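# Carry tube rack through self-closing door to desk

## Task

Move the tube rack from the counter, through the door that swings shut by itself, and set it on the desk. At the end the rack must stand upright, each tube must sit fully seated in a hole, and the door must be closed. The task fails if the rack or any tube touches the floor, or if a robot tips over or is left leaning. One or both robots may be used. Finish by releasing the rack and moving the robots away from it.

## Robot and tools

Robots. There are two identical Hello Robot Stretch 4 units, r1 and r2. Each has an omni-wheel base, a lift that rides up a mast, an arm that telescopes forward, a three-joint wrist (yaw, pitch, roll) and a two-finger gripper. Each is about 1.6 m tall; the base rim lies within 0.23 m of the base origin. Cameras: r1_head_camera, r1_head_left_camera, r1_head_right_camera, r1_wrist_camera and the same four for r2.

Frames. The base frame sits on the floor under the base centre: x ahead, y to the left, z up. hand_pose is reported in it, as a point between the open fingertips; with all wrist joints at 0 its axes line up with the base axes. The printed hand position may be somewhat off. The odometry frame is the base frame as it was when the scene began. Each robot reports in its own frames, so where the robots are relative to each other can only be judged from images, lidar_m and wrist_depth_mm.

execute_actions. Argument actions is a list holding one action object or none (an empty list just returns state and images). The action is keyed by robot name, "r1" and/or "r2", each with its own sub-object. Inside: "base" with exactly one command, each a relative offset from where the base last measured itself: translate_m (metres, forward positive, -2 to 2), strafe_m (metres sideways, left positive, -2 to 2), rotate_rad (radians, counter-clockwise seen from above positive, -3.2 to 3.2). "joints" gives absolute targets by name: lift_m 0 to 1.2 m; arm_m 0 to 0.55 m extension; wrist_yaw_rad -1.134 to 4.276 (0 straight ahead, positive turns left, 3.14 stowed back, over 3.4 the arm may block it); wrist_pitch_rad -1.117 to 4.259 (0 level, 1.57 pointing down); wrist_roll_rad -1.117 to 4.259 (0 puts both fingers level, positive turns clockwise viewed from behind); gripper_m -0.038 to 0.141 m fingertip gap (negative means fingers squeeze each other). Done tolerances: lift and arm ±0.004, yaw ±0.02, pitch ±0.05, roll ±0.02, gripper ±0.004. "pace" is "slow", "default", "fast" or "max" (base up to 0.1/0.3/0.4/0.6 m/s and 1/2/3/4 rad/s; with lift above 0.2 these are lowered, down to 0.3 m/s and 1 rad/s at 1.2). "contact_limits" only accepts arm_m, 0 (gentlest) to 0.75 (firmest), default 0.5. Alternatively the sub-object can hold only {"end_of_arm": "enable_torque"} to re-power a wrist or gripper motor that cut out. All motions in one action start at once. cameras picks which images come back (omit, null or ["all"] for all; [] for none). Joint targets past a range are clipped and noted; an unknown key or any other bad value rejects the whole call. A robot or part left out of an action may still be driving toward its previous target. No action runs past 15 s. To unfold the wrist at the start, send lift_m 0.4 with wrist_yaw_rad 0.

wait: seconds 0 to 10; nothing new is commanded, state and images return. zoom_image: camera plus region [x0, y0, x1, y1] in pixels of that camera's latest full image, origin top-left, at most 504 by 504. finished_scene: scene number; ends the scene for good and reports success.

Results. base_status and joint_status tell how each motion ended: "done" (for the base, wheels turned the commanded amount even if slipping), "off_target" (rested elsewhere, may still push), "contact_stop_at_<key>" (hit something; that part goes slack and drops its target), "limit_stop_at_<name>", "time_out", "torque_fault" (wrist/gripper motor went limp; send enable_torque). "limit_stop_at_tilt" means over 6 degrees of lean: lift, arm and wheels go slack. "limit_stop_at_own_body" means a joint nearly hit the robot itself; often when pitch is below -0.2 and roll below -0.4 or above 4. on_its_own lists things not commanded in this call; its "held at" is a target, not a position. A stop in one call cancels the later calls in the same reply. base_odometry counts wheel turns only; if turned_by_wheels and turned_by_imu differ by over about 0.1 rad, the robot probably bumped or slipped. base_tilt is in degrees (forward, right positive) with a fixed bias up to about 1.5. motor_effort is percent of maximum, positive toward higher joint values, with the peak in brackets; for wheel_0..2 positive turns the base right. lidar_m has 12 distances in metres, 30-degree sectors starting straight ahead and going counter-clockwise (4th left, 7th behind, 10th right); "-" is nothing seen or closer than 0.25 m; it sees from about 0.15 m up, misses clear items and thin legs. wrist_depth_mm is a 7 by 7 grid of depths from top left, 100 to 2000 mm.

Gripping. Command a gap smaller than the object; squeezing harder pulls it toward the wrist, opening pushes it away. Neither the reading nor "done" proves a grasp; look for a change in gripper effort. Fingertips pressed on a surface can stick; raise the lift.

Cautions. Never let a base press on the other robot: any further drive after contact pushes hard and can end the run. Equal commands can differ by up to about 3 cm per metre between robots, which strains a shared load. Turning or driving with over 1 kg held and arm_m above 0.2 risks tipping, worse at fast paces; strong pushes with a high gripper do too. A level gripper holding over about 2 kg faults the wrist. Keep the rack and tubes off the floor, avoid drops and slams, and loose objects may occasionally get nudged.

Each tool is called after "Call:" by a JSON object that holds its "api" and its "payload", one argument or row to a line.

## Session

Call:
{"api": "execute_actions", "payload": {
  "actions": []
}}

Scene clock: 0.00 s.
r1.base_odometry: x=+0.000 y=+0.000 heading=+0.000 (m, m, rad; r1's odometry frame)
r1.turned_by_wheels: +0.000 (rad since the last result)
r1.turned_by_imu: +0.000 (rad since the last result)
r1.base_tilt: forward=-0.2 right=-0.1 (deg)
r1.lidar_m: 1.83 2.20 1.10 1.09 0.85 0.73 0.75 0.90 0.90 0.90 1.05 1.76
r1.base_status: not commanded
r1.joint_positions: lift_m=+0.232 arm_m=+0.000 wrist_yaw_rad=+3.105 wrist_pitch_rad=+0.010 wrist_roll_rad=+0.018 gripper_m=+0.057
r1.joint_status: not commanded
r1.motor_effort: lift_m=+19 arm_m=-1 wrist_yaw_rad=+1 wrist_pitch_rad=-6 wrist_roll_rad=+2 gripper_m=-3 wheel_0=+0 wheel_1=+0 wheel_2=+1 (%)
r1.hand_pose: x=-0.1145 y=+0.0979 z=+0.4078 quat_wxyz=(+0.018, -0.005, +0.009, +1.000) (m; r1's base frame)
r1.wrist_depth_mm: - 144 265 891 831 768 732 / - 115 150 904 842 768 723 / - 122 161 904 831 778 732 / 145 145 252 904 831 768 723 / 235 1098 976 878 831 778 723 / 233 1078 200 891 196 759 732 / 569 946 960 - 820 759 741
r2.base_odometry: x=+0.000 y=+0.000 heading=+0.000 (m, m, rad; r2's odometry frame)
r2.turned_by_wheels: +0.000 (rad since the last result)
r2.turned_by_imu: +0.000 (rad since the last result)
r2.base_tilt: forward=+0.5 right=+0.2 (deg)
r2.lidar_m: 0.68 0.68 0.75 1.19 1.08 2.39 1.91 1.88 1.10 0.85 0.85 0.89
r2.base_status: not commanded
r2.joint_positions: lift_m=+0.122 arm_m=+0.002 wrist_yaw_rad=+3.105 wrist_pitch_rad=-0.009 wrist_roll_rad=-0.017 gripper_m=+0.057
r2.joint_status: not commanded
r2.motor_effort: lift_m=+18 arm_m=-1 wrist_yaw_rad=+1 wrist_pitch_rad=-7 wrist_roll_rad=+1 gripper_m=-3 wheel_0=+0 wheel_1=+0 wheel_2=+0 (%)
r2.hand_pose: x=-0.1119 y=+0.0980 z=+0.3031 quat_wxyz=(+0.019, +0.004, -0.009, +1.000) (m; r2's base frame)
r2.wrist_depth_mm: - 138 - - - - - / - 122 165 - - - - / - 123 163 - - - - / 109 138 222 - - - - / 220 1921 - - - - 1983 / 1255 1366 196 1205 190 1160 1118 / 778 878 798 140 809 699 759
pictures: r1_head_camera, r1_head_left_camera, r1_head_right_camera, r1_wrist_camera, r2_head_camera, r2_head_left_camera, r2_head_right_camera, r2_wrist_camera
Images, in order (width x height): r1_head_camera 420x560, r1_head_left_camera 420x672, r1_head_right_camera 420x672, r1_wrist_camera 616x392, r2_head_camera 420x560, r2_head_left_camera 420x672, r2_head_right_camera 420x672, r2_wrist_camera 616x392.

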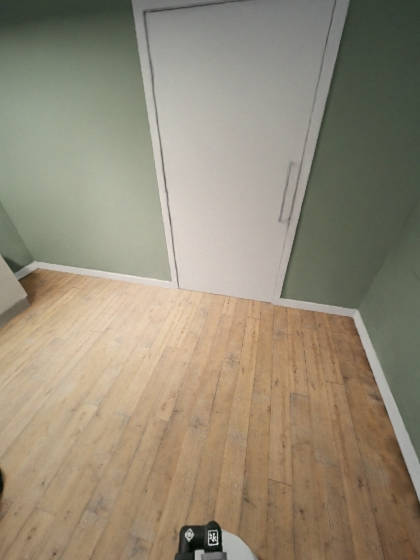

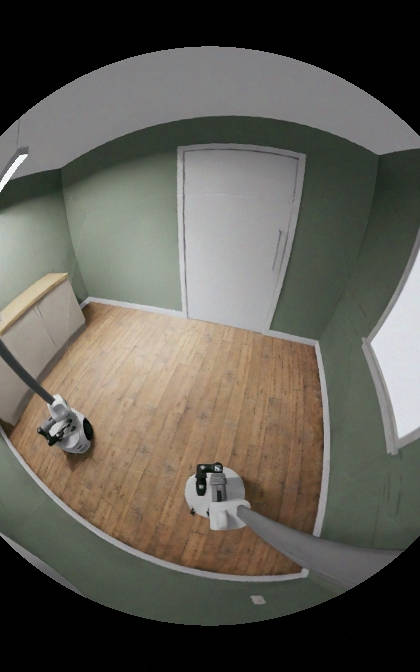

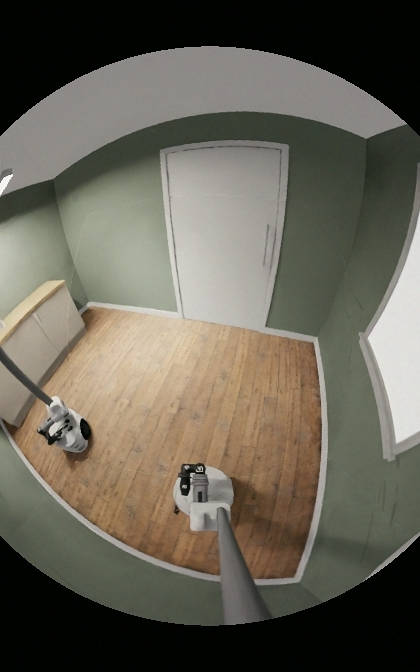

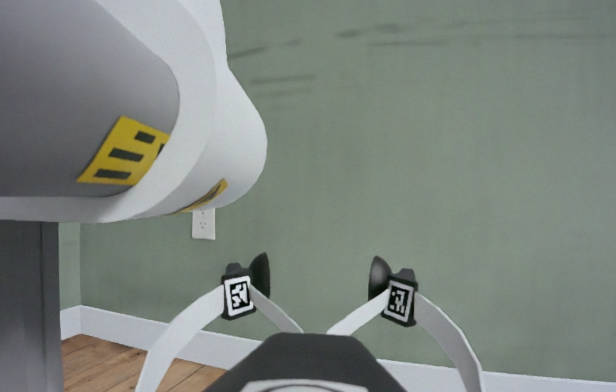

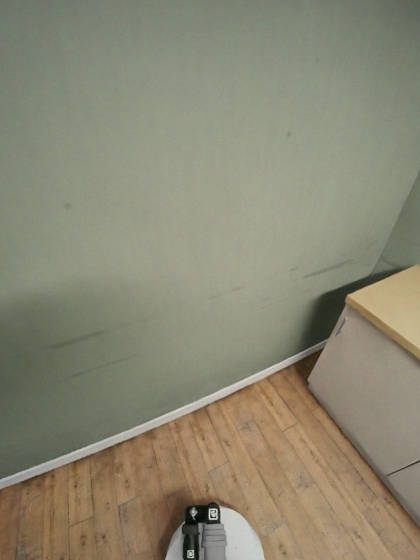

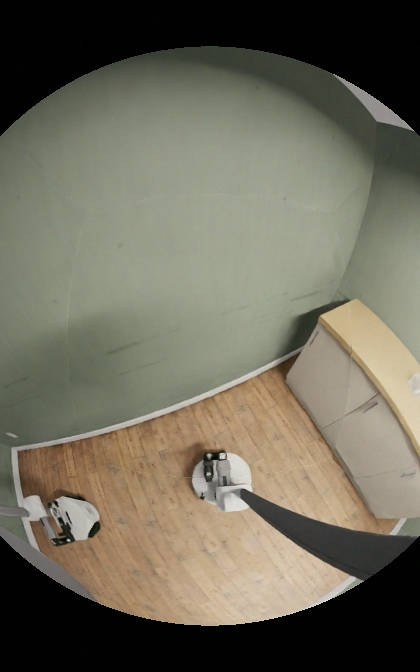

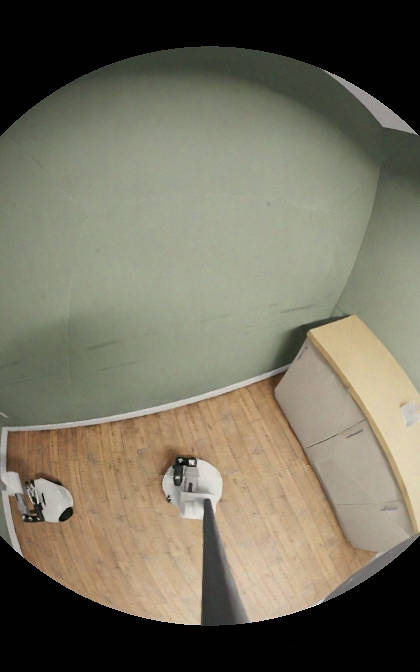

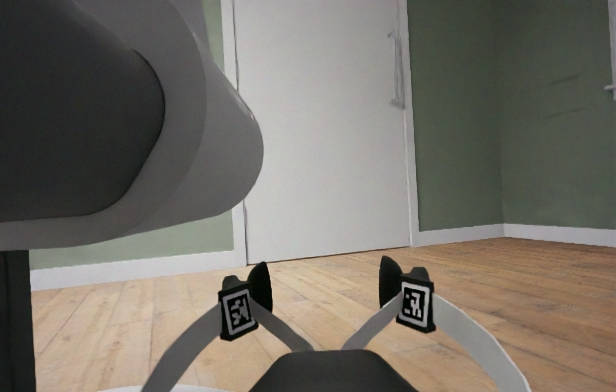

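Call:
{"api": "execute_actions", "payload": {
  "actions": [
    {"r1":{"base":{"rotate_rad":-0.25},"joints":{"lift_m":0.6,"wrist_yaw_rad":0}},"r2":{"base":{"rotate_rad":-1.33},"joints":{"lift_m":0.9}}}
  ],
  "cameras": []
}}

Call:
{"api": "execute_actions", "payload": {
  "actions": [
    {"r1":{"base":{"translate_m":0.9},"joints":{"lift_m":0.8}},"r2":{"joints":{"wrist_yaw_rad":0,"gripper_m":0.14}}}
  ]
}}

Scene clock: 6.67 s.
r1.base_odometry: x=+0.000 y=+0.000 heading=-0.250 (m, m, rad; r1's odometry frame)
r1.turned_by_wheels: -0.250 (rad since the last result)
r1.turned_by_imu: -0.252 (rad since the last result)
r1.base_tilt: forward=-0.2 right=+0.0 (deg)
r1.lidar_m: 1.78 1.95 2.26 1.09 1.02 0.76 0.72 0.78 0.91 0.90 0.92 1.34
r1.base_status: done
r1.joint_positions: lift_m=+0.600 arm_m=+0.000 wrist_yaw_rad=+0.000 wrist_pitch_rad=+0.010 wrist_roll_rad=+0.018 gripper_m=+0.057
r1.joint_status: all done
r1.motor_effort: lift_m=+22(24) arm_m=-1(1) wrist_yaw_rad=-4(9) wrist_pitch_rad=-6(4) wrist_roll_rad=+1(2) gripper_m=-3(3) wheel_0=+1(4) wheel_1=+1(5) wheel_2=+1(5) (%)
r1.hand_pose: x=+0.4591 y=-0.0873 z=+0.7752 quat_wxyz=(+1.000, +0.009, +0.005, +0.000) (m; r1's base frame)
r1.wrist_depth_mm: 1863 1756 1708 1661 1661 1537 1464 / 1808 1756 1708 1661 1576 1537 1464 / 1863 1756 1708 1661 1618 1618 1464 / 1863 1756 1661 1708 1661 1661 1430 / 1863 1756 1808 1618 1618 1576 1397 / 1863 1756 200 1661 197 1576 1464 / 1756 1661 1708 - 1618 1576 1397
r2.base_odometry: x=+0.000 y=+0.000 heading=-1.330 (m, m, rad; r2's odometry frame)
r2.turned_by_wheels: -1.330 (rad since the last result)
r2.turned_by_imu: -1.335 (rad since the last result)
r2.base_tilt: forward=+0.5 right=+0.2 (deg)
r2.lidar_m: 0.84 0.87 0.77 0.68 0.70 0.84 1.08 1.17 2.07 1.88 1.45 0.94
r2.base_status: done
r2.joint_positions: lift_m=+0.900 arm_m=+0.002 wrist_yaw_rad=+3.105 wrist_pitch_rad=-0.009 wrist_roll_rad=-0.017 gripper_m=+0.057
r2.joint_status: all done
r2.motor_effort: lift_m=+22(22) arm_m=-1(1) wrist_yaw_rad=+0(1) wrist_pitch_rad=-7(7) wrist_roll_rad=-1(2) gripper_m=-1(2) wheel_0=-1(5) wheel_1=-2(5) wheel_2=-2(3) (%)
r2.hand_pose: x=-0.1119 y=+0.0980 z=+1.0804 quat_wxyz=(+0.019, +0.004, -0.009, +1.000) (m; r2's base frame)
r2.wrist_depth_mm: - 138 - - 1756 1078 798 / - 122 165 - 1808 1118 820 / - 123 162 - 1863 1118 820 / 109 138 222 - 1921 1138 842 / 220 - - - 1708 1138 842 / - - 197 - 190 1042 854 / - - - 140 1708 1060 854
pictures: none
No camera images: the call's "cameras" was empty. Leave "cameras" out to get every camera's image.

Scene clock: 11.13 s.
r1.base_odometry: x=+0.872 y=-0.222 heading=-0.250 (m, m, rad; r1's odometry frame)
r1.turned_by_wheels: +0.000 (rad since the last result)
r1.turned_by_imu: -0.001 (rad since the last result)
r1.base_tilt: forward=-0.2 right=-0.1 (deg)
r1.lidar_m: 0.89 1.02 1.43 2.12 1.37 1.68 1.65 1.32 0.96 0.91 1.03 0.96
r1.base_status: done
r1.joint_positions: lift_m=+0.800 arm_m=+0.000 wrist_yaw_rad=+0.000 wrist_pitch_rad=+0.010 wrist_roll_rad=+0.018 gripper_m=+0.057
r1.joint_status: all done
r1.motor_effort: lift_m=+21(23) arm_m=-1(1) wrist_yaw_rad=-2(2) wrist_pitch_rad=-8(9) wrist_roll_rad=+1(2) gripper_m=-2(5) wheel_0=-1(5) wheel_1=-1(1) wheel_2=+2(7) (%)
r1.hand_pose: x=+0.4591 y=-0.0874 z=+0.9753 quat_wxyz=(+1.000, +0.009, +0.005, +0.000) (m; r1's base frame)
r1.wrist_depth_mm: 809 778 768 750 723 699 691 / 820 778 759 741 707 699 683 / 809 778 759 750 715 699 683 / 809 778 768 750 715 707 691 / 820 768 768 750 715 707 699 / 809 788 200 750 196 707 699 / 820 788 768 - 732 699 683
r2.base_odometry: x=+0.000 y=+0.000 heading=-1.330 (m, m, rad; r2's odometry frame)
r2.turned_by_wheels: +0.000 (rad since the last result)
r2.turned_by_imu: +0.001 (rad since the last result)
r2.base_tilt: forward=+0.5 right=+0.2 (deg)
r2.lidar_m: 0.87 0.85 0.75 0.68 0.67 0.88 1.81 1.36 1.37 1.86 1.46 0.94
r2.base_status: not commanded
r2.joint_positions: lift_m=+0.900 arm_m=+0.002 wrist_yaw_rad=+0.001 wrist_pitch_rad=-0.009 wrist_roll_rad=-0.017 gripper_m=+0.140
r2.joint_status: all done
r2.motor_effort: lift_m=+22(22) arm_m=-1(1) wrist_yaw_rad=+0(5) wrist_pitch_rad=-7(7) wrist_roll_rad=+0(0) gripper_m=-2(1) wheel_0=-1(1) wheel_1=-1(1) wheel_2=-2(2) (%)
r2.hand_pose: x=+0.4617 y=-0.0873 z=+1.0804 quat_wxyz=(+1.000, -0.009, -0.004, +0.000) (m; r2's base frame)
r2.wrist_depth_mm: 1255 1255 1308 1308 1336 1366 1397 / 1205 1255 1308 1308 1336 1336 1430 / 1255 1255 1281 1281 1366 1366 1430 / 1229 1281 1281 1308 1366 1397 1397 / 1205 1281 1281 1308 1138 1255 1182 / 854 676 654 750 683 191 715 / 640 640 676 145 707 707 732
pictures: r1_head_camera, r1_head_left_camera, r1_head_right_camera, r1_wrist_camera, r2_head_camera, r2_head_left_camera, r2_head_right_camera, r2_wrist_camera
Images, in order (width x height): r1_head_camera 420x560, r1_head_left_camera 420x672, r1_head_right_camera 420x672, r1_wrist_camera 616x392, r2_head_camera 420x560, r2_head_left_camera 420x672, r2_head_right_camera 420x672, r2_wrist_camera 616x392.

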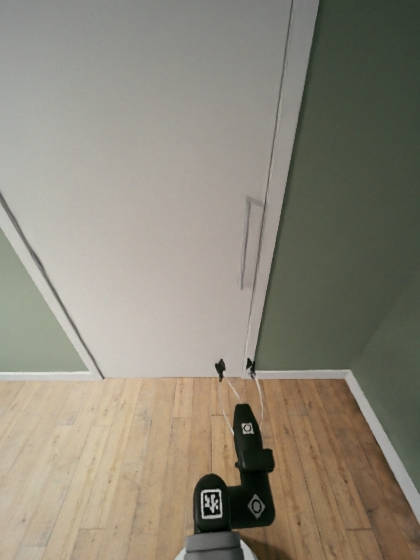

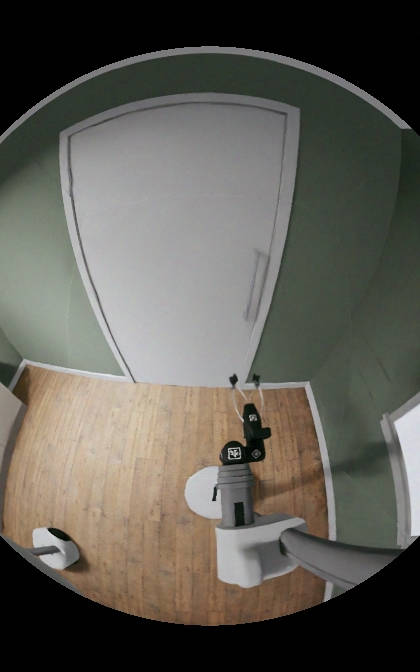

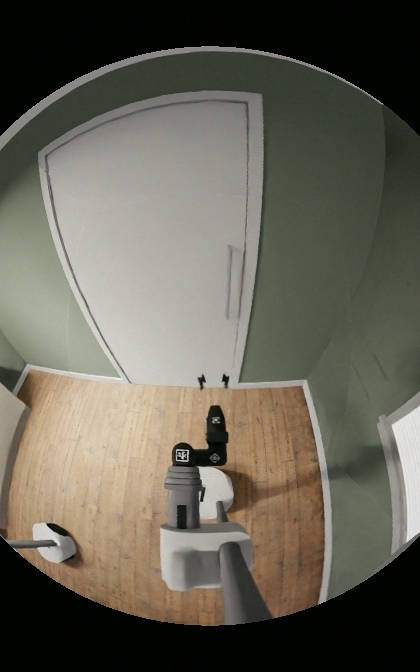

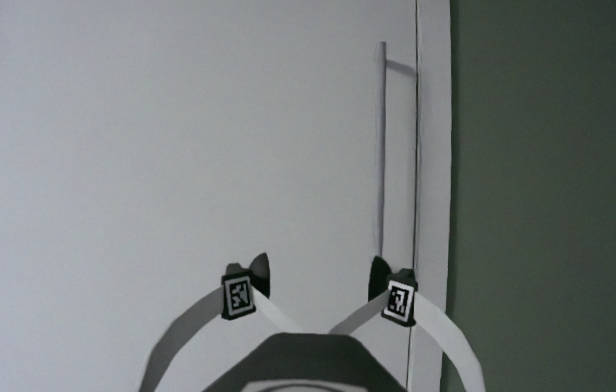

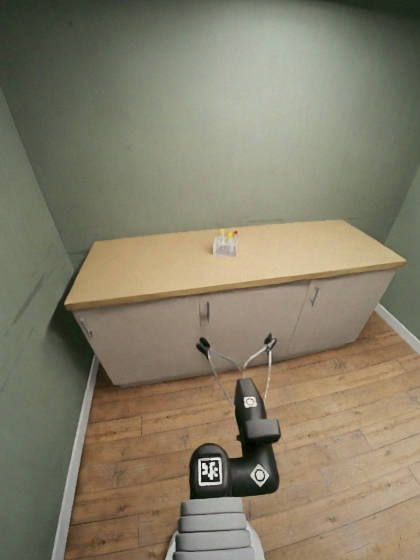

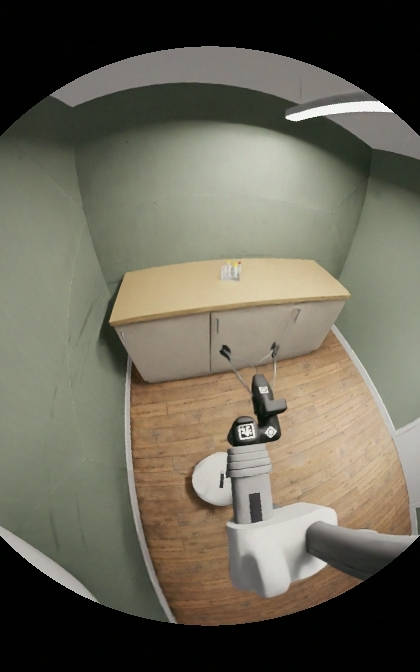

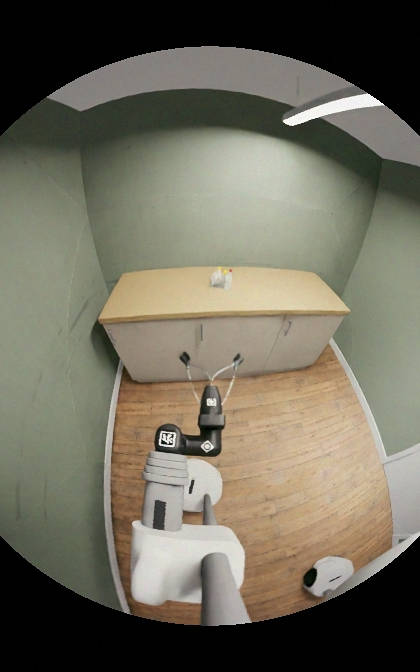

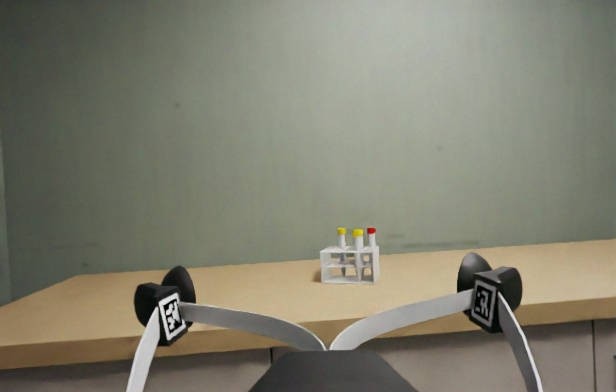

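Call:
{"api": "execute_actions", "payload": {
  "actions": [
    {"r1":{"base":{"strafe_m":0.2},"joints":{"gripper_m":0.0,"lift_m":0.5}},"r2":{"base":{"translate_m":0.35},"joints":{"lift_m":0.95,"wrist_pitch_rad":0.3}}}
  ],
  "cameras": ["r1_head_camera","r2_head_camera","r2_wrist_camera"]
}}

Call:
{"api": "execute_actions", "payload": {
  "actions": [
    {"r1":{"joints":{"arm_m":0.54},"contact_limits":{"arm_m":0.3},"pace":"slow"}}
  ],
  "cameras": ["r1_head_camera","r1_wrist_camera","r2_wrist_camera"]
}}

Call:
{"api": "zoom_image", "payload": {
  "camera": "r2_wrist_camera",
  "region": [230,80,480,280]
}}

Scene clock: 17.30 s.
r1.base_odometry: x=+0.922 y=-0.029 heading=-0.250 (m, m, rad; r1's odometry frame)
r1.turned_by_wheels: +0.000 (rad since the last result)
r1.turned_by_imu: +0.001 (rad since the last result)
r1.base_tilt: forward=-0.2 right=-0.1 (deg)
r1.lidar_m: 0.95 1.00 1.48 1.93 1.44 1.70 1.62 1.59 1.17 1.10 1.23 0.97
r1.base_status: done
r1.joint_positions: lift_m=+0.500 arm_m=+0.000 wrist_yaw_rad=+0.000 wrist_pitch_rad=+0.010 wrist_roll_rad=+0.018 gripper_m=+0.000
r1.joint_status: all done
r1.motor_effort: lift_m=+17(19) arm_m=-1(1) wrist_yaw_rad=-1(1) wrist_pitch_rad=-8(6) wrist_roll_rad=+0(1) gripper_m=-4(6) wheel_0=+1(7) wheel_1=+0(7) wheel_2=+1(3) (%)
r1.hand_pose: x=+0.4591 y=-0.0874 z=+0.6757 quat_wxyz=(+1.000, +0.009, +0.005, +0.000) (m; r1's base frame)
r1.wrist_depth_mm: 809 809 778 759 732 707 691 / 798 788 778 778 741 715 683 / 809 798 778 750 741 715 707 / 831 798 778 759 732 715 691 / 809 798 778 759 741 723 699 / 809 809 768 196 187 723 699 / 820 809 778 - 741 707 699
r2.base_odometry: x=+0.083 y=-0.340 heading=-1.330 (m, m, rad; r2's odometry frame)
r2.turned_by_wheels: +0.000 (rad since the last result)
r2.turned_by_imu: +0.002 (rad since the last result)
r2.base_tilt: forward=+0.5 right=+0.2 (deg)
r2.lidar_m: 0.51 0.53 0.68 0.73 0.75 0.97 1.99 1.44 1.53 1.84 0.86 0.58
r2.base_status: done
r2.joint_positions: lift_m=+0.950 arm_m=+0.002 wrist_yaw_rad=+0.000 wrist_pitch_rad=+0.302 wrist_roll_rad=-0.017 gripper_m=+0.140
r2.joint_status: all done
r2.motor_effort: lift_m=+22(22) arm_m=-1(1) wrist_yaw_rad=+0(1) wrist_pitch_rad=-5(6) wrist_roll_rad=+1(1) gripper_m=-1(1) wheel_0=+1(4) wheel_1=+1(5) wheel_2=+0(8) (%)
r2.hand_pose: x=+0.4487 y=-0.0874 z=+1.0421 quat_wxyz=(+0.989, -0.008, +0.150, +0.001) (m; r2's base frame)
r2.wrist_depth_mm: 820 842 842 878 891 917 946 / 854 878 891 904 931 946 976 / 878 904 931 931 960 991 991 / 904 866 831 715 691 723 699 / 603 585 564 549 535 517 508 / 455 404 394 421 399 191 397 / 362 355 364 145 377 418 433
pictures: r1_head_camera, r2_head_camera, r2_wrist_camera
Images, in order (width x height): r1_head_camera 420x560, r2_head_camera 420x560, r2_wrist_camera 616x392.

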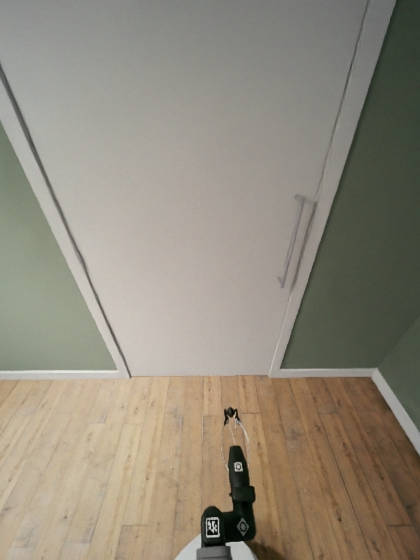

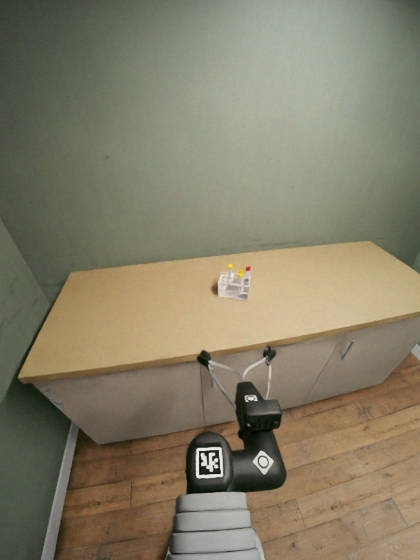

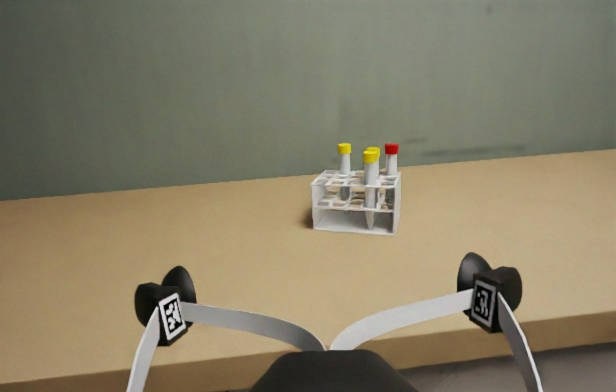

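Scene clock: 23.53 s.
r1.base_odometry: x=+0.921 y=-0.029 heading=-0.250 (m, m, rad; r1's odometry frame)
r1.turned_by_wheels: +0.000 (rad since the last result)
r1.turned_by_imu: +0.001 (rad since the last result)
r1.base_tilt: forward=-0.2 right=-0.1 (deg)
r1.lidar_m: 0.95 1.03 1.49 1.93 1.44 1.68 1.63 1.57 1.14 1.11 1.23 0.97
r1.base_status: not commanded
r1.joint_positions: lift_m=+0.500 arm_m=+0.508 wrist_yaw_rad=-0.003 wrist_pitch_rad=+0.009 wrist_roll_rad=+0.018 gripper_m=+0.000
r1.joint_status: arm_m contact_stop (moved +0.508 of +0.540)
r1.on_its_own: arm_m is slack since a contact_stop (your +0.540 is given up)
r1.motor_effort: lift_m=+16(17) arm_m=+0(19) wrist_yaw_rad=+7(43) wrist_pitch_rad=-6(7) wrist_roll_rad=+1(0) gripper_m=-4(5) wheel_0=+1(4) wheel_1=+3(5) wheel_2=-2(10) (%)
r1.contact_limits: arm_m 0.3
r1.hand_pose: x=+0.9668 y=-0.0883 z=+0.6758 quat_wxyz=(+1.000, +0.009, +0.005, -0.002) (m; r1's base frame)
r1.wrist_depth_mm: 257 251 245 238 232 227 - / 258 251 243 238 233 226 223 / 257 251 245 238 233 226 223 / 258 252 244 240 233 227 223 / 258 253 246 237 233 227 224 / 259 252 186 196 188 228 224 / 259 253 245 - 232 226 -
r2.base_odometry: x=+0.083 y=-0.340 heading=-1.330 (m, m, rad; r2's odometry frame)
r2.turned_by_wheels: +0.000 (rad since the last result)
r2.turned_by_imu: +0.001 (rad since the last result)
r2.base_tilt: forward=+0.4 right=+0.2 (deg)
r2.lidar_m: 0.51 0.54 0.69 0.74 0.75 0.95 2.00 1.46 1.50 1.84 0.85 0.56
r2.base_status: not commanded
r2.joint_positions: lift_m=+0.950 arm_m=+0.002 wrist_yaw_rad=+0.000 wrist_pitch_rad=+0.302 wrist_roll_rad=-0.017 gripper_m=+0.140
r2.joint_status: not commanded
r2.motor_effort: lift_m=+22(22) arm_m=-1(1) wrist_yaw_rad=+0(0) wrist_pitch_rad=-6(5) wrist_roll_rad=+1(1) gripper_m=-2(1) wheel_0=+1(1) wheel_1=+1(1) wheel_2=+0(0) (%)
r2.hand_pose: x=+0.4487 y=-0.0874 z=+1.0421 quat_wxyz=(+0.989, -0.008, +0.150, +0.001) (m; r2's base frame)
r2.wrist_depth_mm: 809 854 854 878 891 904 917 / 854 878 878 904 931 946 976 / 891 917 931 946 976 991 1025 / 891 866 809 723 691 723 707 / 609 580 564 549 535 512 508 / 455 404 394 421 399 191 397 / 364 355 364 145 379 418 433
pictures: r1_head_camera, r1_wrist_camera, r2_wrist_camera
Images, in order (width x height): r1_head_camera 420x560, r1_wrist_camera 616x392, r2_wrist_camera 616x392.

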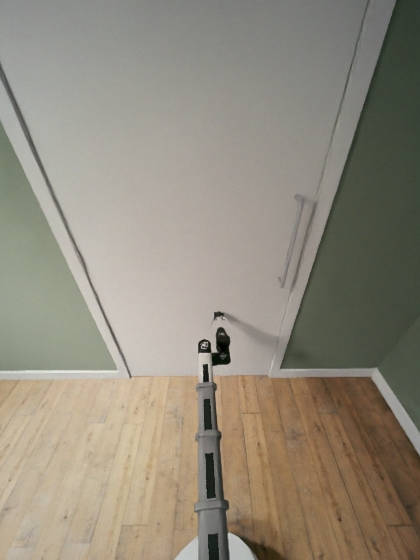

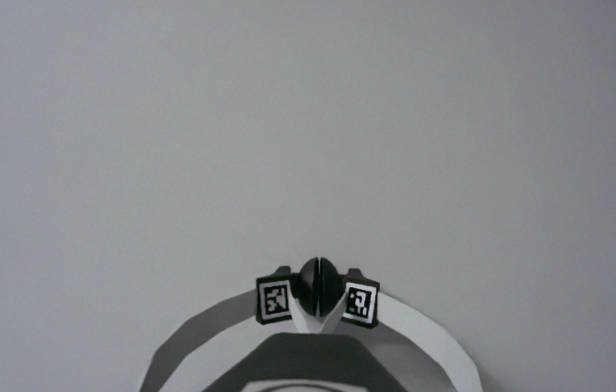

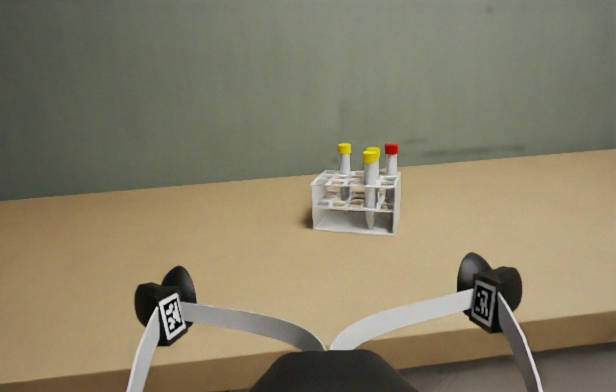

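Region (230, 80, 480, 280) of r2_wrist_camera's 616x392 image, scaled by 2.016; it fills the top 403 rows of this view, and the rest is white.

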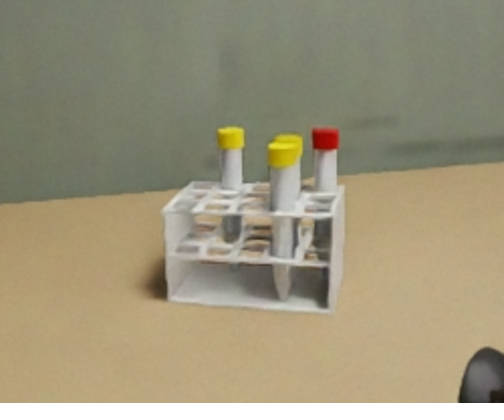

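Call:
{"api": "execute_actions", "payload": {
  "actions": [
    {"r1":{"joints":{"arm_m":0.0,"wrist_yaw_rad":3.1},"base":{"strafe_m":-0.1}},"r2":{"base":{"rotate_rad":0.15}}}
  ],
  "cameras": []
}}

Call:
{"api": "execute_actions", "payload": {
  "actions": [
    {"r1":{"base":{"translate_m":0.4},"joints":{"lift_m":0.4}},"r2":{"base":{"strafe_m":-0.16},"joints":{"arm_m":0.1}}}
  ],
  "cameras": []
}}

Call:
{"api": "execute_actions", "payload": {
  "actions": [
    {"r1":{"joints":{"arm_m":0.5},"pace":"slow"}}
  ],
  "cameras": ["r1_head_camera","r1_head_left_camera","r2_wrist_camera","r2_head_camera"]
}}

Scene clock: 31.57 s.
r1.base_odometry: x=+0.897 y=-0.126 heading=-0.250 (m, m, rad; r1's odometry frame)
r1.turned_by_wheels: +0.000 (rad since the last result)
r1.turned_by_imu: +0.001 (rad since the last result)
r1.base_tilt: forward=-0.2 right=+0.0 (deg)
r1.lidar_m: 0.96 1.03 1.46 2.03 1.54 1.71 1.62 1.46 1.05 1.01 1.13 0.88
r1.base_status: done
r1.joint_positions: lift_m=+0.500 arm_m=+0.001 wrist_yaw_rad=+3.100 wrist_pitch_rad=+0.009 wrist_roll_rad=+0.018 gripper_m=+0.000
r1.joint_status: all done
r1.motor_effort: lift_m=+17(17) arm_m=-6(6) wrist_yaw_rad=-2(38) wrist_pitch_rad=-5(8) wrist_roll_rad=+1(2) gripper_m=-4(5) wheel_0=+0(6) wheel_1=+0(8) wheel_2=+1(7) (%)
r1.hand_pose: x=-0.1127 y=+0.0994 z=+0.6757 quat_wxyz=(+0.021, -0.005, +0.009, +1.000) (m; r1's base frame)
r1.wrist_depth_mm: - 146 272 1808 1756 1756 1756 / - 117 155 1808 1756 1708 1756 / - 123 165 1808 1756 1756 1708 / 138 146 262 1863 1863 1708 1708 / 237 1808 1863 1808 1863 1756 1708 / 236 1863 1808 195 187 1756 1708 / 842 1464 1537 - 1576 1576 1708
r2.base_odometry: x=+0.083 y=-0.340 heading=-1.180 (m, m, rad; r2's odometry frame)
r2.turned_by_wheels: +0.150 (rad since the last result)
r2.turned_by_imu: +0.152 (rad since the last result)
r2.base_tilt: forward=+0.5 right=+0.2 (deg)
r2.lidar_m: 0.51 0.55 0.78 0.73 0.78 1.10 2.60 1.55 1.90 1.84 0.75 0.53
r2.base_status: done
r2.joint_positions: lift_m=+0.950 arm_m=+0.002 wrist_yaw_rad=+0.000 wrist_pitch_rad=+0.302 wrist_roll_rad=-0.017 gripper_m=+0.140
r2.joint_status: not commanded
r2.motor_effort: lift_m=+22(21) arm_m=-1(1) wrist_yaw_rad=+0(0) wrist_pitch_rad=-5(5) wrist_roll_rad=-1(0) gripper_m=+0(0) wheel_0=+1(6) wheel_1=+0(4) wheel_2=+0(0) (%)
r2.hand_pose: x=+0.4487 y=-0.0874 z=+1.0421 quat_wxyz=(+0.989, -0.008, +0.150, +0.001) (m; r2's base frame)
r2.wrist_depth_mm: 891 866 854 842 854 831 842 / 917 904 917 878 891 878 866 / 946 946 946 931 917 917 904 / 991 854 820 788 691 621 699 / 609 585 564 549 535 517 504 / 455 404 394 421 402 191 397 / 375 366 364 145 349 343 343
pictures: none
No camera images: the call's "cameras" was empty. Leave "cameras" out to get every camera's image.

Scene clock: 34.40 s.
r1.base_odometry: x=+1.284 y=-0.224 heading=-0.250 (m, m, rad; r1's odometry frame)
r1.turned_by_wheels: +0.000 (rad since the last result)
r1.turned_by_imu: +0.000 (rad since the last result)
r1.base_tilt: forward=-0.2 right=-0.1 (deg)
r1.lidar_m: 0.55 0.60 0.86 1.99 1.63 2.10 2.03 1.44 1.06 1.07 0.74 0.53
r1.base_status: done
r1.joint_positions: lift_m=+0.400 arm_m=+0.001 wrist_yaw_rad=+3.100 wrist_pitch_rad=+0.009 wrist_roll_rad=+0.018 gripper_m=+0.000
r1.joint_status: all done
r1.motor_effort: lift_m=+17(15) arm_m=-5(6) wrist_yaw_rad=+0(2) wrist_pitch_rad=-5(4) wrist_roll_rad=+2(1) gripper_m=-6(6) wheel_0=-1(4) wheel_1=-1(3) wheel_2=+0(8) (%)
r1.hand_pose: x=-0.1127 y=+0.0994 z=+0.5757 quat_wxyz=(+0.021, -0.005, +0.009, +1.000) (m; r1's base frame)
r1.wrist_depth_mm: - 146 274 - - - - / - 117 155 - - - - / - 123 165 - - - - / 138 146 259 - - - - / 236 - - - - - - / 235 1921 1708 195 187 - - / 741 1281 1366 - 1397 1366 1430
r2.base_odometry: x=-0.065 y=-0.401 heading=-1.180 (m, m, rad; r2's odometry frame)
r2.turned_by_wheels: +0.000 (rad since the last result)
r2.turned_by_imu: +0.001 (rad since the last result)
r2.base_tilt: forward=+0.5 right=+0.2 (deg)
r2.lidar_m: 0.50 0.54 0.78 0.88 0.94 1.31 2.60 1.65 1.75 1.66 0.74 0.54
r2.base_status: done
r2.joint_positions: lift_m=+0.950 arm_m=+0.099 wrist_yaw_rad=+0.000 wrist_pitch_rad=+0.302 wrist_roll_rad=-0.017 gripper_m=+0.140
r2.joint_status: all done
r2.motor_effort: lift_m=+22(22) arm_m=+5(7) wrist_yaw_rad=+0(1) wrist_pitch_rad=-6(6) wrist_roll_rad=-1(0) gripper_m=+0(0) wheel_0=-2(9) wheel_1=+0(9) wheel_2=-1(1) (%)
r2.hand_pose: x=+0.5455 y=-0.0874 z=+1.0421 quat_wxyz=(+0.989, -0.008, +0.150, +0.001) (m; r2's base frame)
r2.wrist_depth_mm: 788 778 759 759 750 750 741 / 820 820 809 798 798 778 768 / 866 854 842 842 831 809 798 / 878 891 820 559 683 723 699 / 597 574 564 504 496 517 504 / 449 402 392 421 399 191 397 / 362 342 347 145 334 320 324
pictures: none
No camera images: the call's "cameras" was empty. Leave "cameras" out to get every camera's image.

Scene clock: 39.33 s.
r1.base_odometry: x=+1.284 y=-0.224 heading=-0.250 (m, m, rad; r1's odometry frame)
r1.turned_by_wheels: +0.000 (rad since the last result)
r1.turned_by_imu: +0.010 (rad since the last result)
r1.base_tilt: forward=-0.2 right=+0.0 (deg)
r1.lidar_m: 0.54 0.61 0.88 2.01 1.65 2.08 2.02 1.42 1.05 1.06 0.78 0.57
r1.base_status: not commanded
r1.joint_positions: lift_m=+0.400 arm_m=+0.378 wrist_yaw_rad=+3.100 wrist_pitch_rad=+0.010 wrist_roll_rad=+0.018 gripper_m=+0.000
r1.joint_status: arm_m contact_stop (moved +0.377 of +0.499)
r1.on_its_own: arm_m is slack since a contact_stop (your +0.500 is given up)
r1.motor_effort: lift_m=+19(19) arm_m=+0(27) wrist_yaw_rad=-1(3) wrist_pitch_rad=-4(8) wrist_roll_rad=+0(1) gripper_m=-4(6) wheel_0=+0(5) wheel_1=+0(8) wheel_2=-1(16) (%)
r1.hand_pose: x=+0.2646 y=+0.0994 z=+0.5755 quat_wxyz=(+0.021, -0.005, +0.009, +1.000) (m; r1's base frame)
r1.wrist_depth_mm: - - - - - - - / - 143 597 - - - - / - 140 218 - - - - / 1576 1863 410 - - - - / 1576 - - - - - - / 1537 1921 549 195 187 - - / 1366 1308 1336 - 1397 1397 1464
r2.base_odometry: x=-0.065 y=-0.401 heading=-1.180 (m, m, rad; r2's odometry frame)
r2.turned_by_wheels: +0.000 (rad since the last result)
r2.turned_by_imu: +0.001 (rad since the last result)
r2.base_tilt: forward=+0.5 right=+0.2 (deg)
r2.lidar_m: 0.51 0.54 0.76 0.89 0.94 1.34 2.59 1.65 1.75 1.67 0.74 0.56
r2.base_status: not commanded
r2.joint_positions: lift_m=+0.950 arm_m=+0.099 wrist_yaw_rad=+0.000 wrist_pitch_rad=+0.302 wrist_roll_rad=-0.017 gripper_m=+0.140
r2.joint_status: not commanded
r2.motor_effort: lift_m=+22(22) arm_m=+5(5) wrist_yaw_rad=+1(1) wrist_pitch_rad=-6(5) wrist_roll_rad=+0(0) gripper_m=-2(1) wheel_0=-1(1) wheel_1=+1(0) wheel_2=-1(1) (%)
r2.hand_pose: x=+0.5455 y=-0.0874 z=+1.0421 quat_wxyz=(+0.989, -0.008, +0.150, +0.001) (m; r2's base frame)
r2.wrist_depth_mm: 778 778 768 768 750 750 741 / 809 820 809 798 788 768 778 / 866 842 842 831 820 820 820 / 891 878 820 554 691 723 699 / 597 580 564 504 504 517 504 / 452 404 392 421 397 192 394 / 359 343 349 145 334 320 324
pictures: r1_head_camera, r1_head_left_camera, r2_head_camera, r2_wrist_camera
Images, in order (width x height): r1_head_camera 420x560, r1_head_left_camera 420x672, r2_head_camera 420x560, r2_wrist_camera 616x392.

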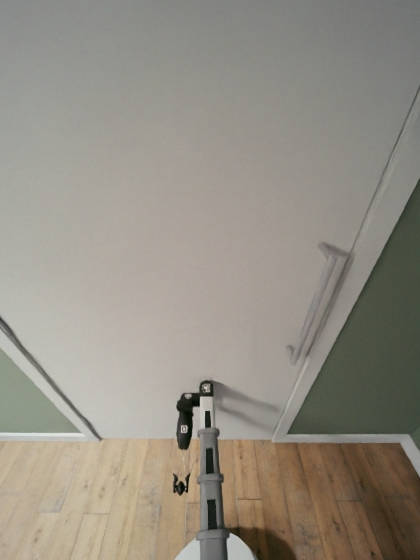

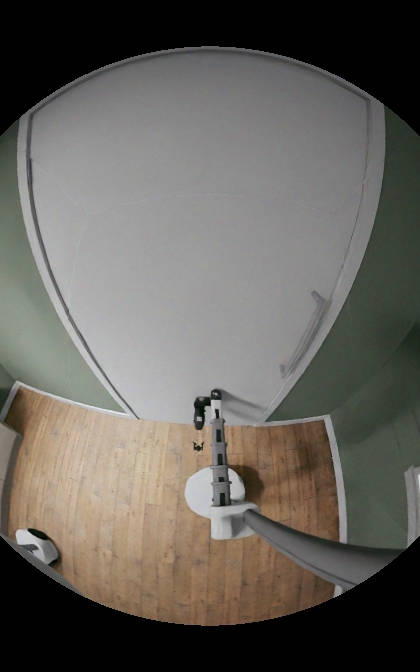

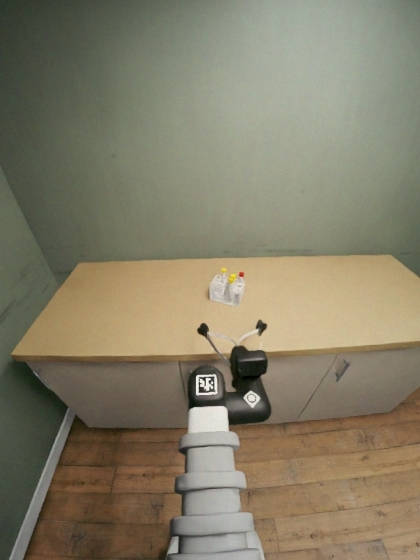

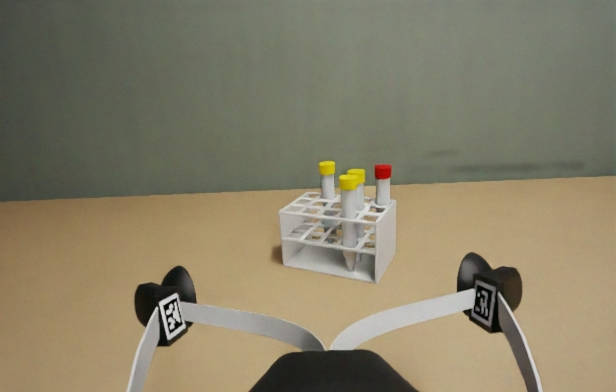

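Call:
{"api": "execute_actions", "payload": {
  "actions": [
    {"r1":{"joints":{"arm_m":0.0,"lift_m":0.78,"gripper_m":0.12},"base":{"translate_m":-0.25}},"r2":{"base":{"rotate_rad":-0.35}}}
  ],
  "cameras": []
}}

Call:
{"api": "execute_actions", "payload": {
  "actions": [
    {"r1":{"base":{"strafe_m":-0.19},"joints":{"wrist_yaw_rad":0,"arm_m":0.1}},"r2":{"base":{"strafe_m":0.27}}}
  ],
  "cameras": ["r1_head_camera","r1_wrist_camera","r2_wrist_camera","r2_head_camera"]
}}

Scene clock: 47.20 s.
r1.base_odometry: x=+1.042 y=-0.163 heading=-0.250 (m, m, rad; r1's odometry frame)
r1.turned_by_wheels: +0.000 (rad since the last result)
r1.turned_by_imu: +0.001 (rad since the last result)
r1.base_tilt: forward=-0.2 right=+0.0 (deg)
r1.lidar_m: 0.81 0.87 1.25 1.99 1.53 1.84 1.79 1.46 1.06 1.02 1.07 0.79
r1.base_status: done
r1.joint_positions: lift_m=+0.780 arm_m=+0.001 wrist_yaw_rad=+3.100 wrist_pitch_rad=+0.009 wrist_roll_rad=+0.018 gripper_m=+0.120
r1.joint_status: all done
r1.motor_effort: lift_m=+22(23) arm_m=-5(6) wrist_yaw_rad=-1(0) wrist_pitch_rad=-8(6) wrist_roll_rad=+0(1) gripper_m=-1(6) wheel_0=+0(4) wheel_1=+1(4) wheel_2=-2(9) (%)
r1.hand_pose: x=-0.1128 y=+0.0993 z=+0.9553 quat_wxyz=(+0.021, -0.005, +0.009, +1.000) (m; r1's base frame)
r1.wrist_depth_mm: - 146 272 1921 1921 1863 1863 / - 117 154 1983 1921 1921 1863 / - 123 165 1921 1983 1863 1983 / 138 146 260 - 1921 1921 1863 / 236 - - - 1921 1863 1863 / 235 - - 1921 1921 1863 1921 / 904 1983 - - 1921 1921 1863
r2.base_odometry: x=-0.065 y=-0.401 heading=-1.530 (m, m, rad; r2's odometry frame)
r2.turned_by_wheels: -0.350 (rad since the last result)
r2.turned_by_imu: -0.351 (rad since the last result)
r2.base_tilt: forward=+0.5 right=+0.1 (deg)
r2.lidar_m: 0.53 0.51 0.59 0.90 0.87 0.99 1.66 1.60 1.50 1.70 1.67 0.65
r2.base_status: done
r2.joint_positions: lift_m=+0.950 arm_m=+0.099 wrist_yaw_rad=+0.000 wrist_pitch_rad=+0.302 wrist_roll_rad=-0.017 gripper_m=+0.140
r2.joint_status: not commanded
r2.motor_effort: lift_m=+22(22) arm_m=+5(5) wrist_yaw_rad=+1(1) wrist_pitch_rad=-6(6) wrist_roll_rad=-1(1) gripper_m=+0(1) wheel_0=+0(6) wheel_1=+1(5) wheel_2=-1(0) (%)
r2.hand_pose: x=+0.5455 y=-0.0874 z=+1.0421 quat_wxyz=(+0.989, -0.008, +0.150, +0.001) (m; r2's base frame)
r2.wrist_depth_mm: 707 750 809 854 917 976 1060 / 732 778 820 891 960 1008 1098 / 759 798 854 917 976 1078 1138 / 768 512 831 798 759 723 699 / 535 484 564 549 530 517 500 / 452 402 392 421 397 192 394 / 359 343 347 145 345 355 433
pictures: none
No camera images: the call's "cameras" was empty. Leave "cameras" out to get every camera's image.

Scene clock: 49.60 s.
r1.base_odometry: x=+0.995 y=-0.347 heading=-0.250 (m, m, rad; r1's odometry frame)
r1.turned_by_wheels: +0.000 (rad since the last result)
r1.turned_by_imu: +0.000 (rad since the last result)
r1.base_tilt: forward=-0.2 right=+0.0 (deg)
r1.lidar_m: 0.75 0.83 1.20 2.18 1.91 1.87 1.79 1.13 0.87 0.82 0.95 0.81
r1.base_status: done
r1.joint_positions: lift_m=+0.780 arm_m=+0.099 wrist_yaw_rad=+0.000 wrist_pitch_rad=+0.010 wrist_roll_rad=+0.018 gripper_m=+0.120
r1.joint_status: all done
r1.motor_effort: lift_m=+22(22) arm_m=+5(6) wrist_yaw_rad=-2(8) wrist_pitch_rad=-7(9) wrist_roll_rad=+2(0) gripper_m=-2(2) wheel_0=-2(8) wheel_1=+0(7) wheel_2=-1(0) (%)
r1.hand_pose: x=+0.5585 y=-0.0873 z=+0.9553 quat_wxyz=(+1.000, +0.009, +0.005, +0.000) (m; r1's base frame)
r1.wrist_depth_mm: 535 517 500 488 466 455 442 / 530 508 496 484 469 455 445 / 530 512 504 480 469 452 445 / 530 512 500 484 477 452 445 / 530 512 500 484 469 455 449 / 530 517 492 484 455 452 449 / 530 521 504 - 459 455 449
r2.base_odometry: x=+0.205 y=-0.390 heading=-1.530 (m, m, rad; r2's odometry frame)
r2.turned_by_wheels: +0.000 (rad since the last result)
r2.turned_by_imu: -0.001 (rad since the last result)
r2.base_tilt: forward=+0.5 right=+0.2 (deg)
r2.lidar_m: 0.44 0.43 0.49 0.65 0.64 0.73 1.20 2.67 1.89 1.95 1.00 0.54
r2.base_status: done
r2.joint_positions: lift_m=+0.950 arm_m=+0.099 wrist_yaw_rad=+0.000 wrist_pitch_rad=+0.302 wrist_roll_rad=-0.017 gripper_m=+0.140
r2.joint_status: not commanded
r2.motor_effort: lift_m=+22(22) arm_m=+5(5) wrist_yaw_rad=+1(1) wrist_pitch_rad=-5(5) wrist_roll_rad=+1(1) gripper_m=+0(1) wheel_0=+0(9) wheel_1=+0(8) wheel_2=-1(2) (%)
r2.hand_pose: x=+0.5455 y=-0.0874 z=+1.0421 quat_wxyz=(+0.989, -0.008, +0.150, +0.001) (m; r2's base frame)
r2.wrist_depth_mm: 640 668 715 759 809 891 946 / 647 699 750 788 866 917 991 / 676 723 759 820 891 960 1025 / 699 750 778 504 691 715 707 / 603 585 564 484 504 521 500 / 449 404 394 421 394 192 394 / 357 342 347 145 336 320 325
pictures: r1_head_camera, r1_wrist_camera, r2_head_camera, r2_wrist_camera
Images, in order (width x height): r1_head_camera 420x560, r1_wrist_camera 616x392, r2_head_camera 420x560, r2_wrist_camera 616x392.

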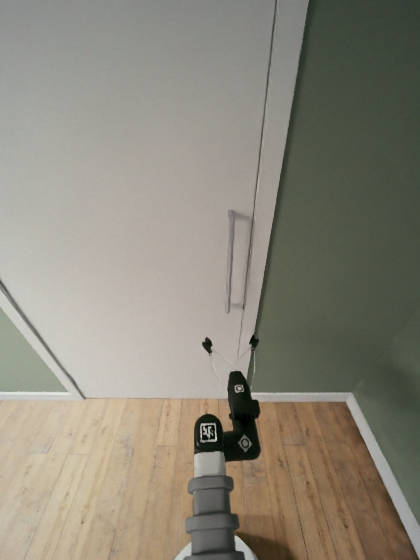

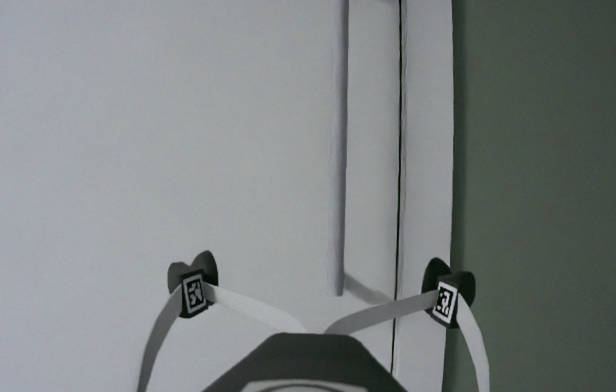

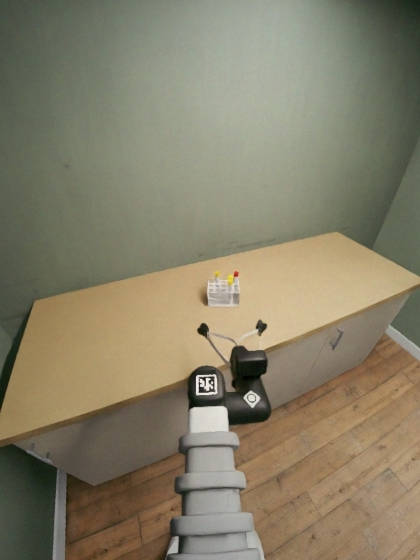

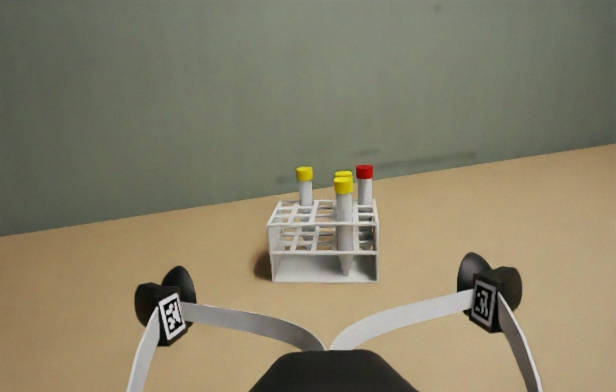

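Call:
{"api": "execute_actions", "payload": {
  "actions": [
    {"r1":{"base":{"strafe_m":-0.015},"joints":{"lift_m":0.82,"arm_m":0.27}},"r2":{"joints":{"lift_m":0.89,"arm_m":0.25}}}
  ],
  "cameras": ["r1_head_camera","r1_wrist_camera","r2_wrist_camera","r2_head_camera"]
}}

Scene clock: 55.70 s.
r1.base_odometry: x=+0.991 y=-0.361 heading=-0.250 (m, m, rad; r1's odometry frame)
r1.turned_by_wheels: +0.000 (rad since the last result)
r1.turned_by_imu: +0.000 (rad since the last result)
r1.base_tilt: forward=-0.1 right=-0.1 (deg)
r1.lidar_m: 0.73 0.85 1.23 2.22 1.93 1.86 1.78 1.13 0.85 0.82 0.92 0.80
r1.base_status: done
r1.joint_positions: lift_m=+0.820 arm_m=+0.269 wrist_yaw_rad=+0.000 wrist_pitch_rad=+0.009 wrist_roll_rad=+0.018 gripper_m=+0.120
r1.joint_status: all done
r1.motor_effort: lift_m=+22(23) arm_m=+5(4) wrist_yaw_rad=-2(4) wrist_pitch_rad=-4(6) wrist_roll_rad=+1(2) gripper_m=-1(0) wheel_0=-1(5) wheel_1=-1(9) wheel_2=-1(1) (%)
r1.hand_pose: x=+0.7284 y=-0.0874 z=+0.9953 quat_wxyz=(+1.000, +0.009, +0.005, +0.000) (m; r1's base frame)
r1.wrist_depth_mm: 340 330 320 309 304 283 285 / 340 329 319 312 301 283 287 / 342 329 319 312 304 281 287 / 342 330 319 307 304 285 289 / 340 332 320 307 301 282 287 / 340 330 319 244 301 279 286 / 342 330 324 - 303 285 286
r2.base_odometry: x=+0.205 y=-0.390 heading=-1.530 (m, m, rad; r2's odometry frame)
r2.turned_by_wheels: +0.000 (rad since the last result)
r2.turned_by_imu: +0.001 (rad since the last result)
r2.base_tilt: forward=+0.4 right=+0.2 (deg)
r2.lidar_m: 0.41 0.43 0.47 0.63 0.64 0.73 1.20 2.67 1.89 1.93 1.02 0.54
r2.base_status: not commanded
r2.joint_positions: lift_m=+0.890 arm_m=+0.249 wrist_yaw_rad=+0.000 wrist_pitch_rad=+0.302 wrist_roll_rad=-0.017 gripper_m=+0.140
r2.joint_status: all done
r2.motor_effort: lift_m=+13(20) arm_m=+5(6) wrist_yaw_rad=+0(1) wrist_pitch_rad=-5(6) wrist_roll_rad=+0(0) gripper_m=-1(2) wheel_0=+0(0) wheel_1=+0(0) wheel_2=-1(1) (%)
r2.hand_pose: x=+0.6955 y=-0.0874 z=+0.9828 quat_wxyz=(+0.989, -0.008, +0.150, +0.001) (m; r2's base frame)
r2.wrist_depth_mm: 521 549 585 621 668 715 768 / 530 574 597 647 691 759 798 / 549 591 634 668 732 778 820 / 574 603 621 500 477 544 525 / 455 436 402 304 338 389 377 / 340 304 296 312 300 191 297 / 274 257 263 145 252 242 245
pictures: r1_head_camera, r1_wrist_camera, r2_head_camera, r2_wrist_camera
Images, in order (width x height): r1_head_camera 420x560, r1_wrist_camera 616x392, r2_head_camera 420x560, r2_wrist_camera 616x392.

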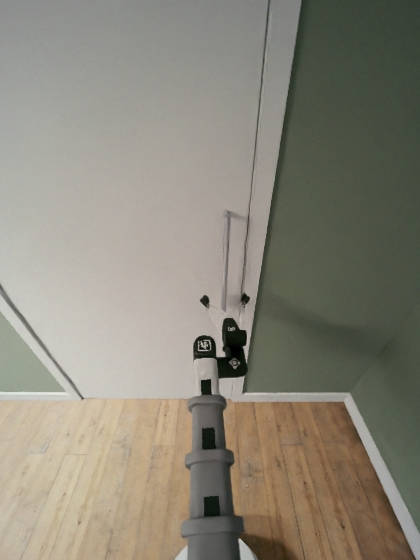

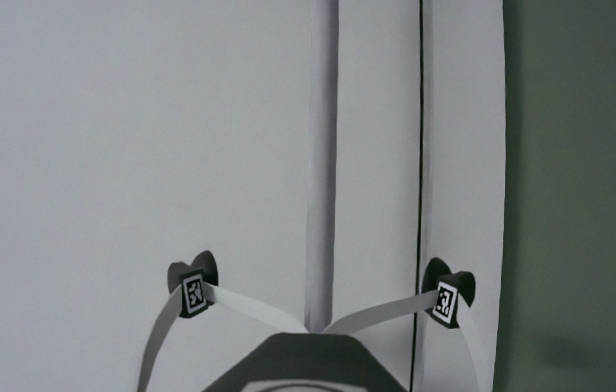

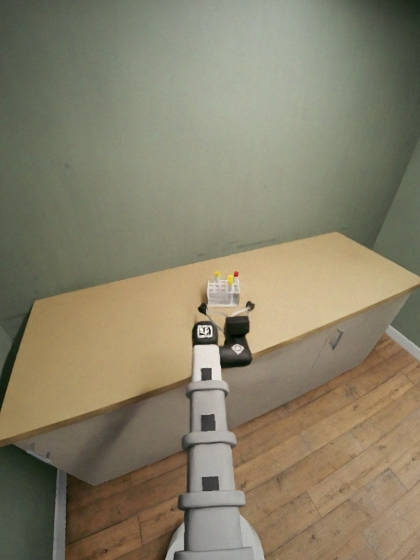

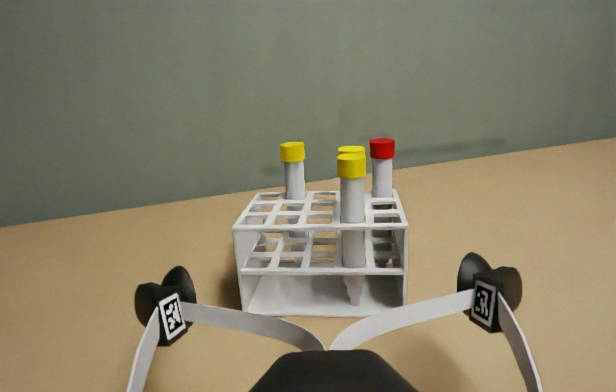

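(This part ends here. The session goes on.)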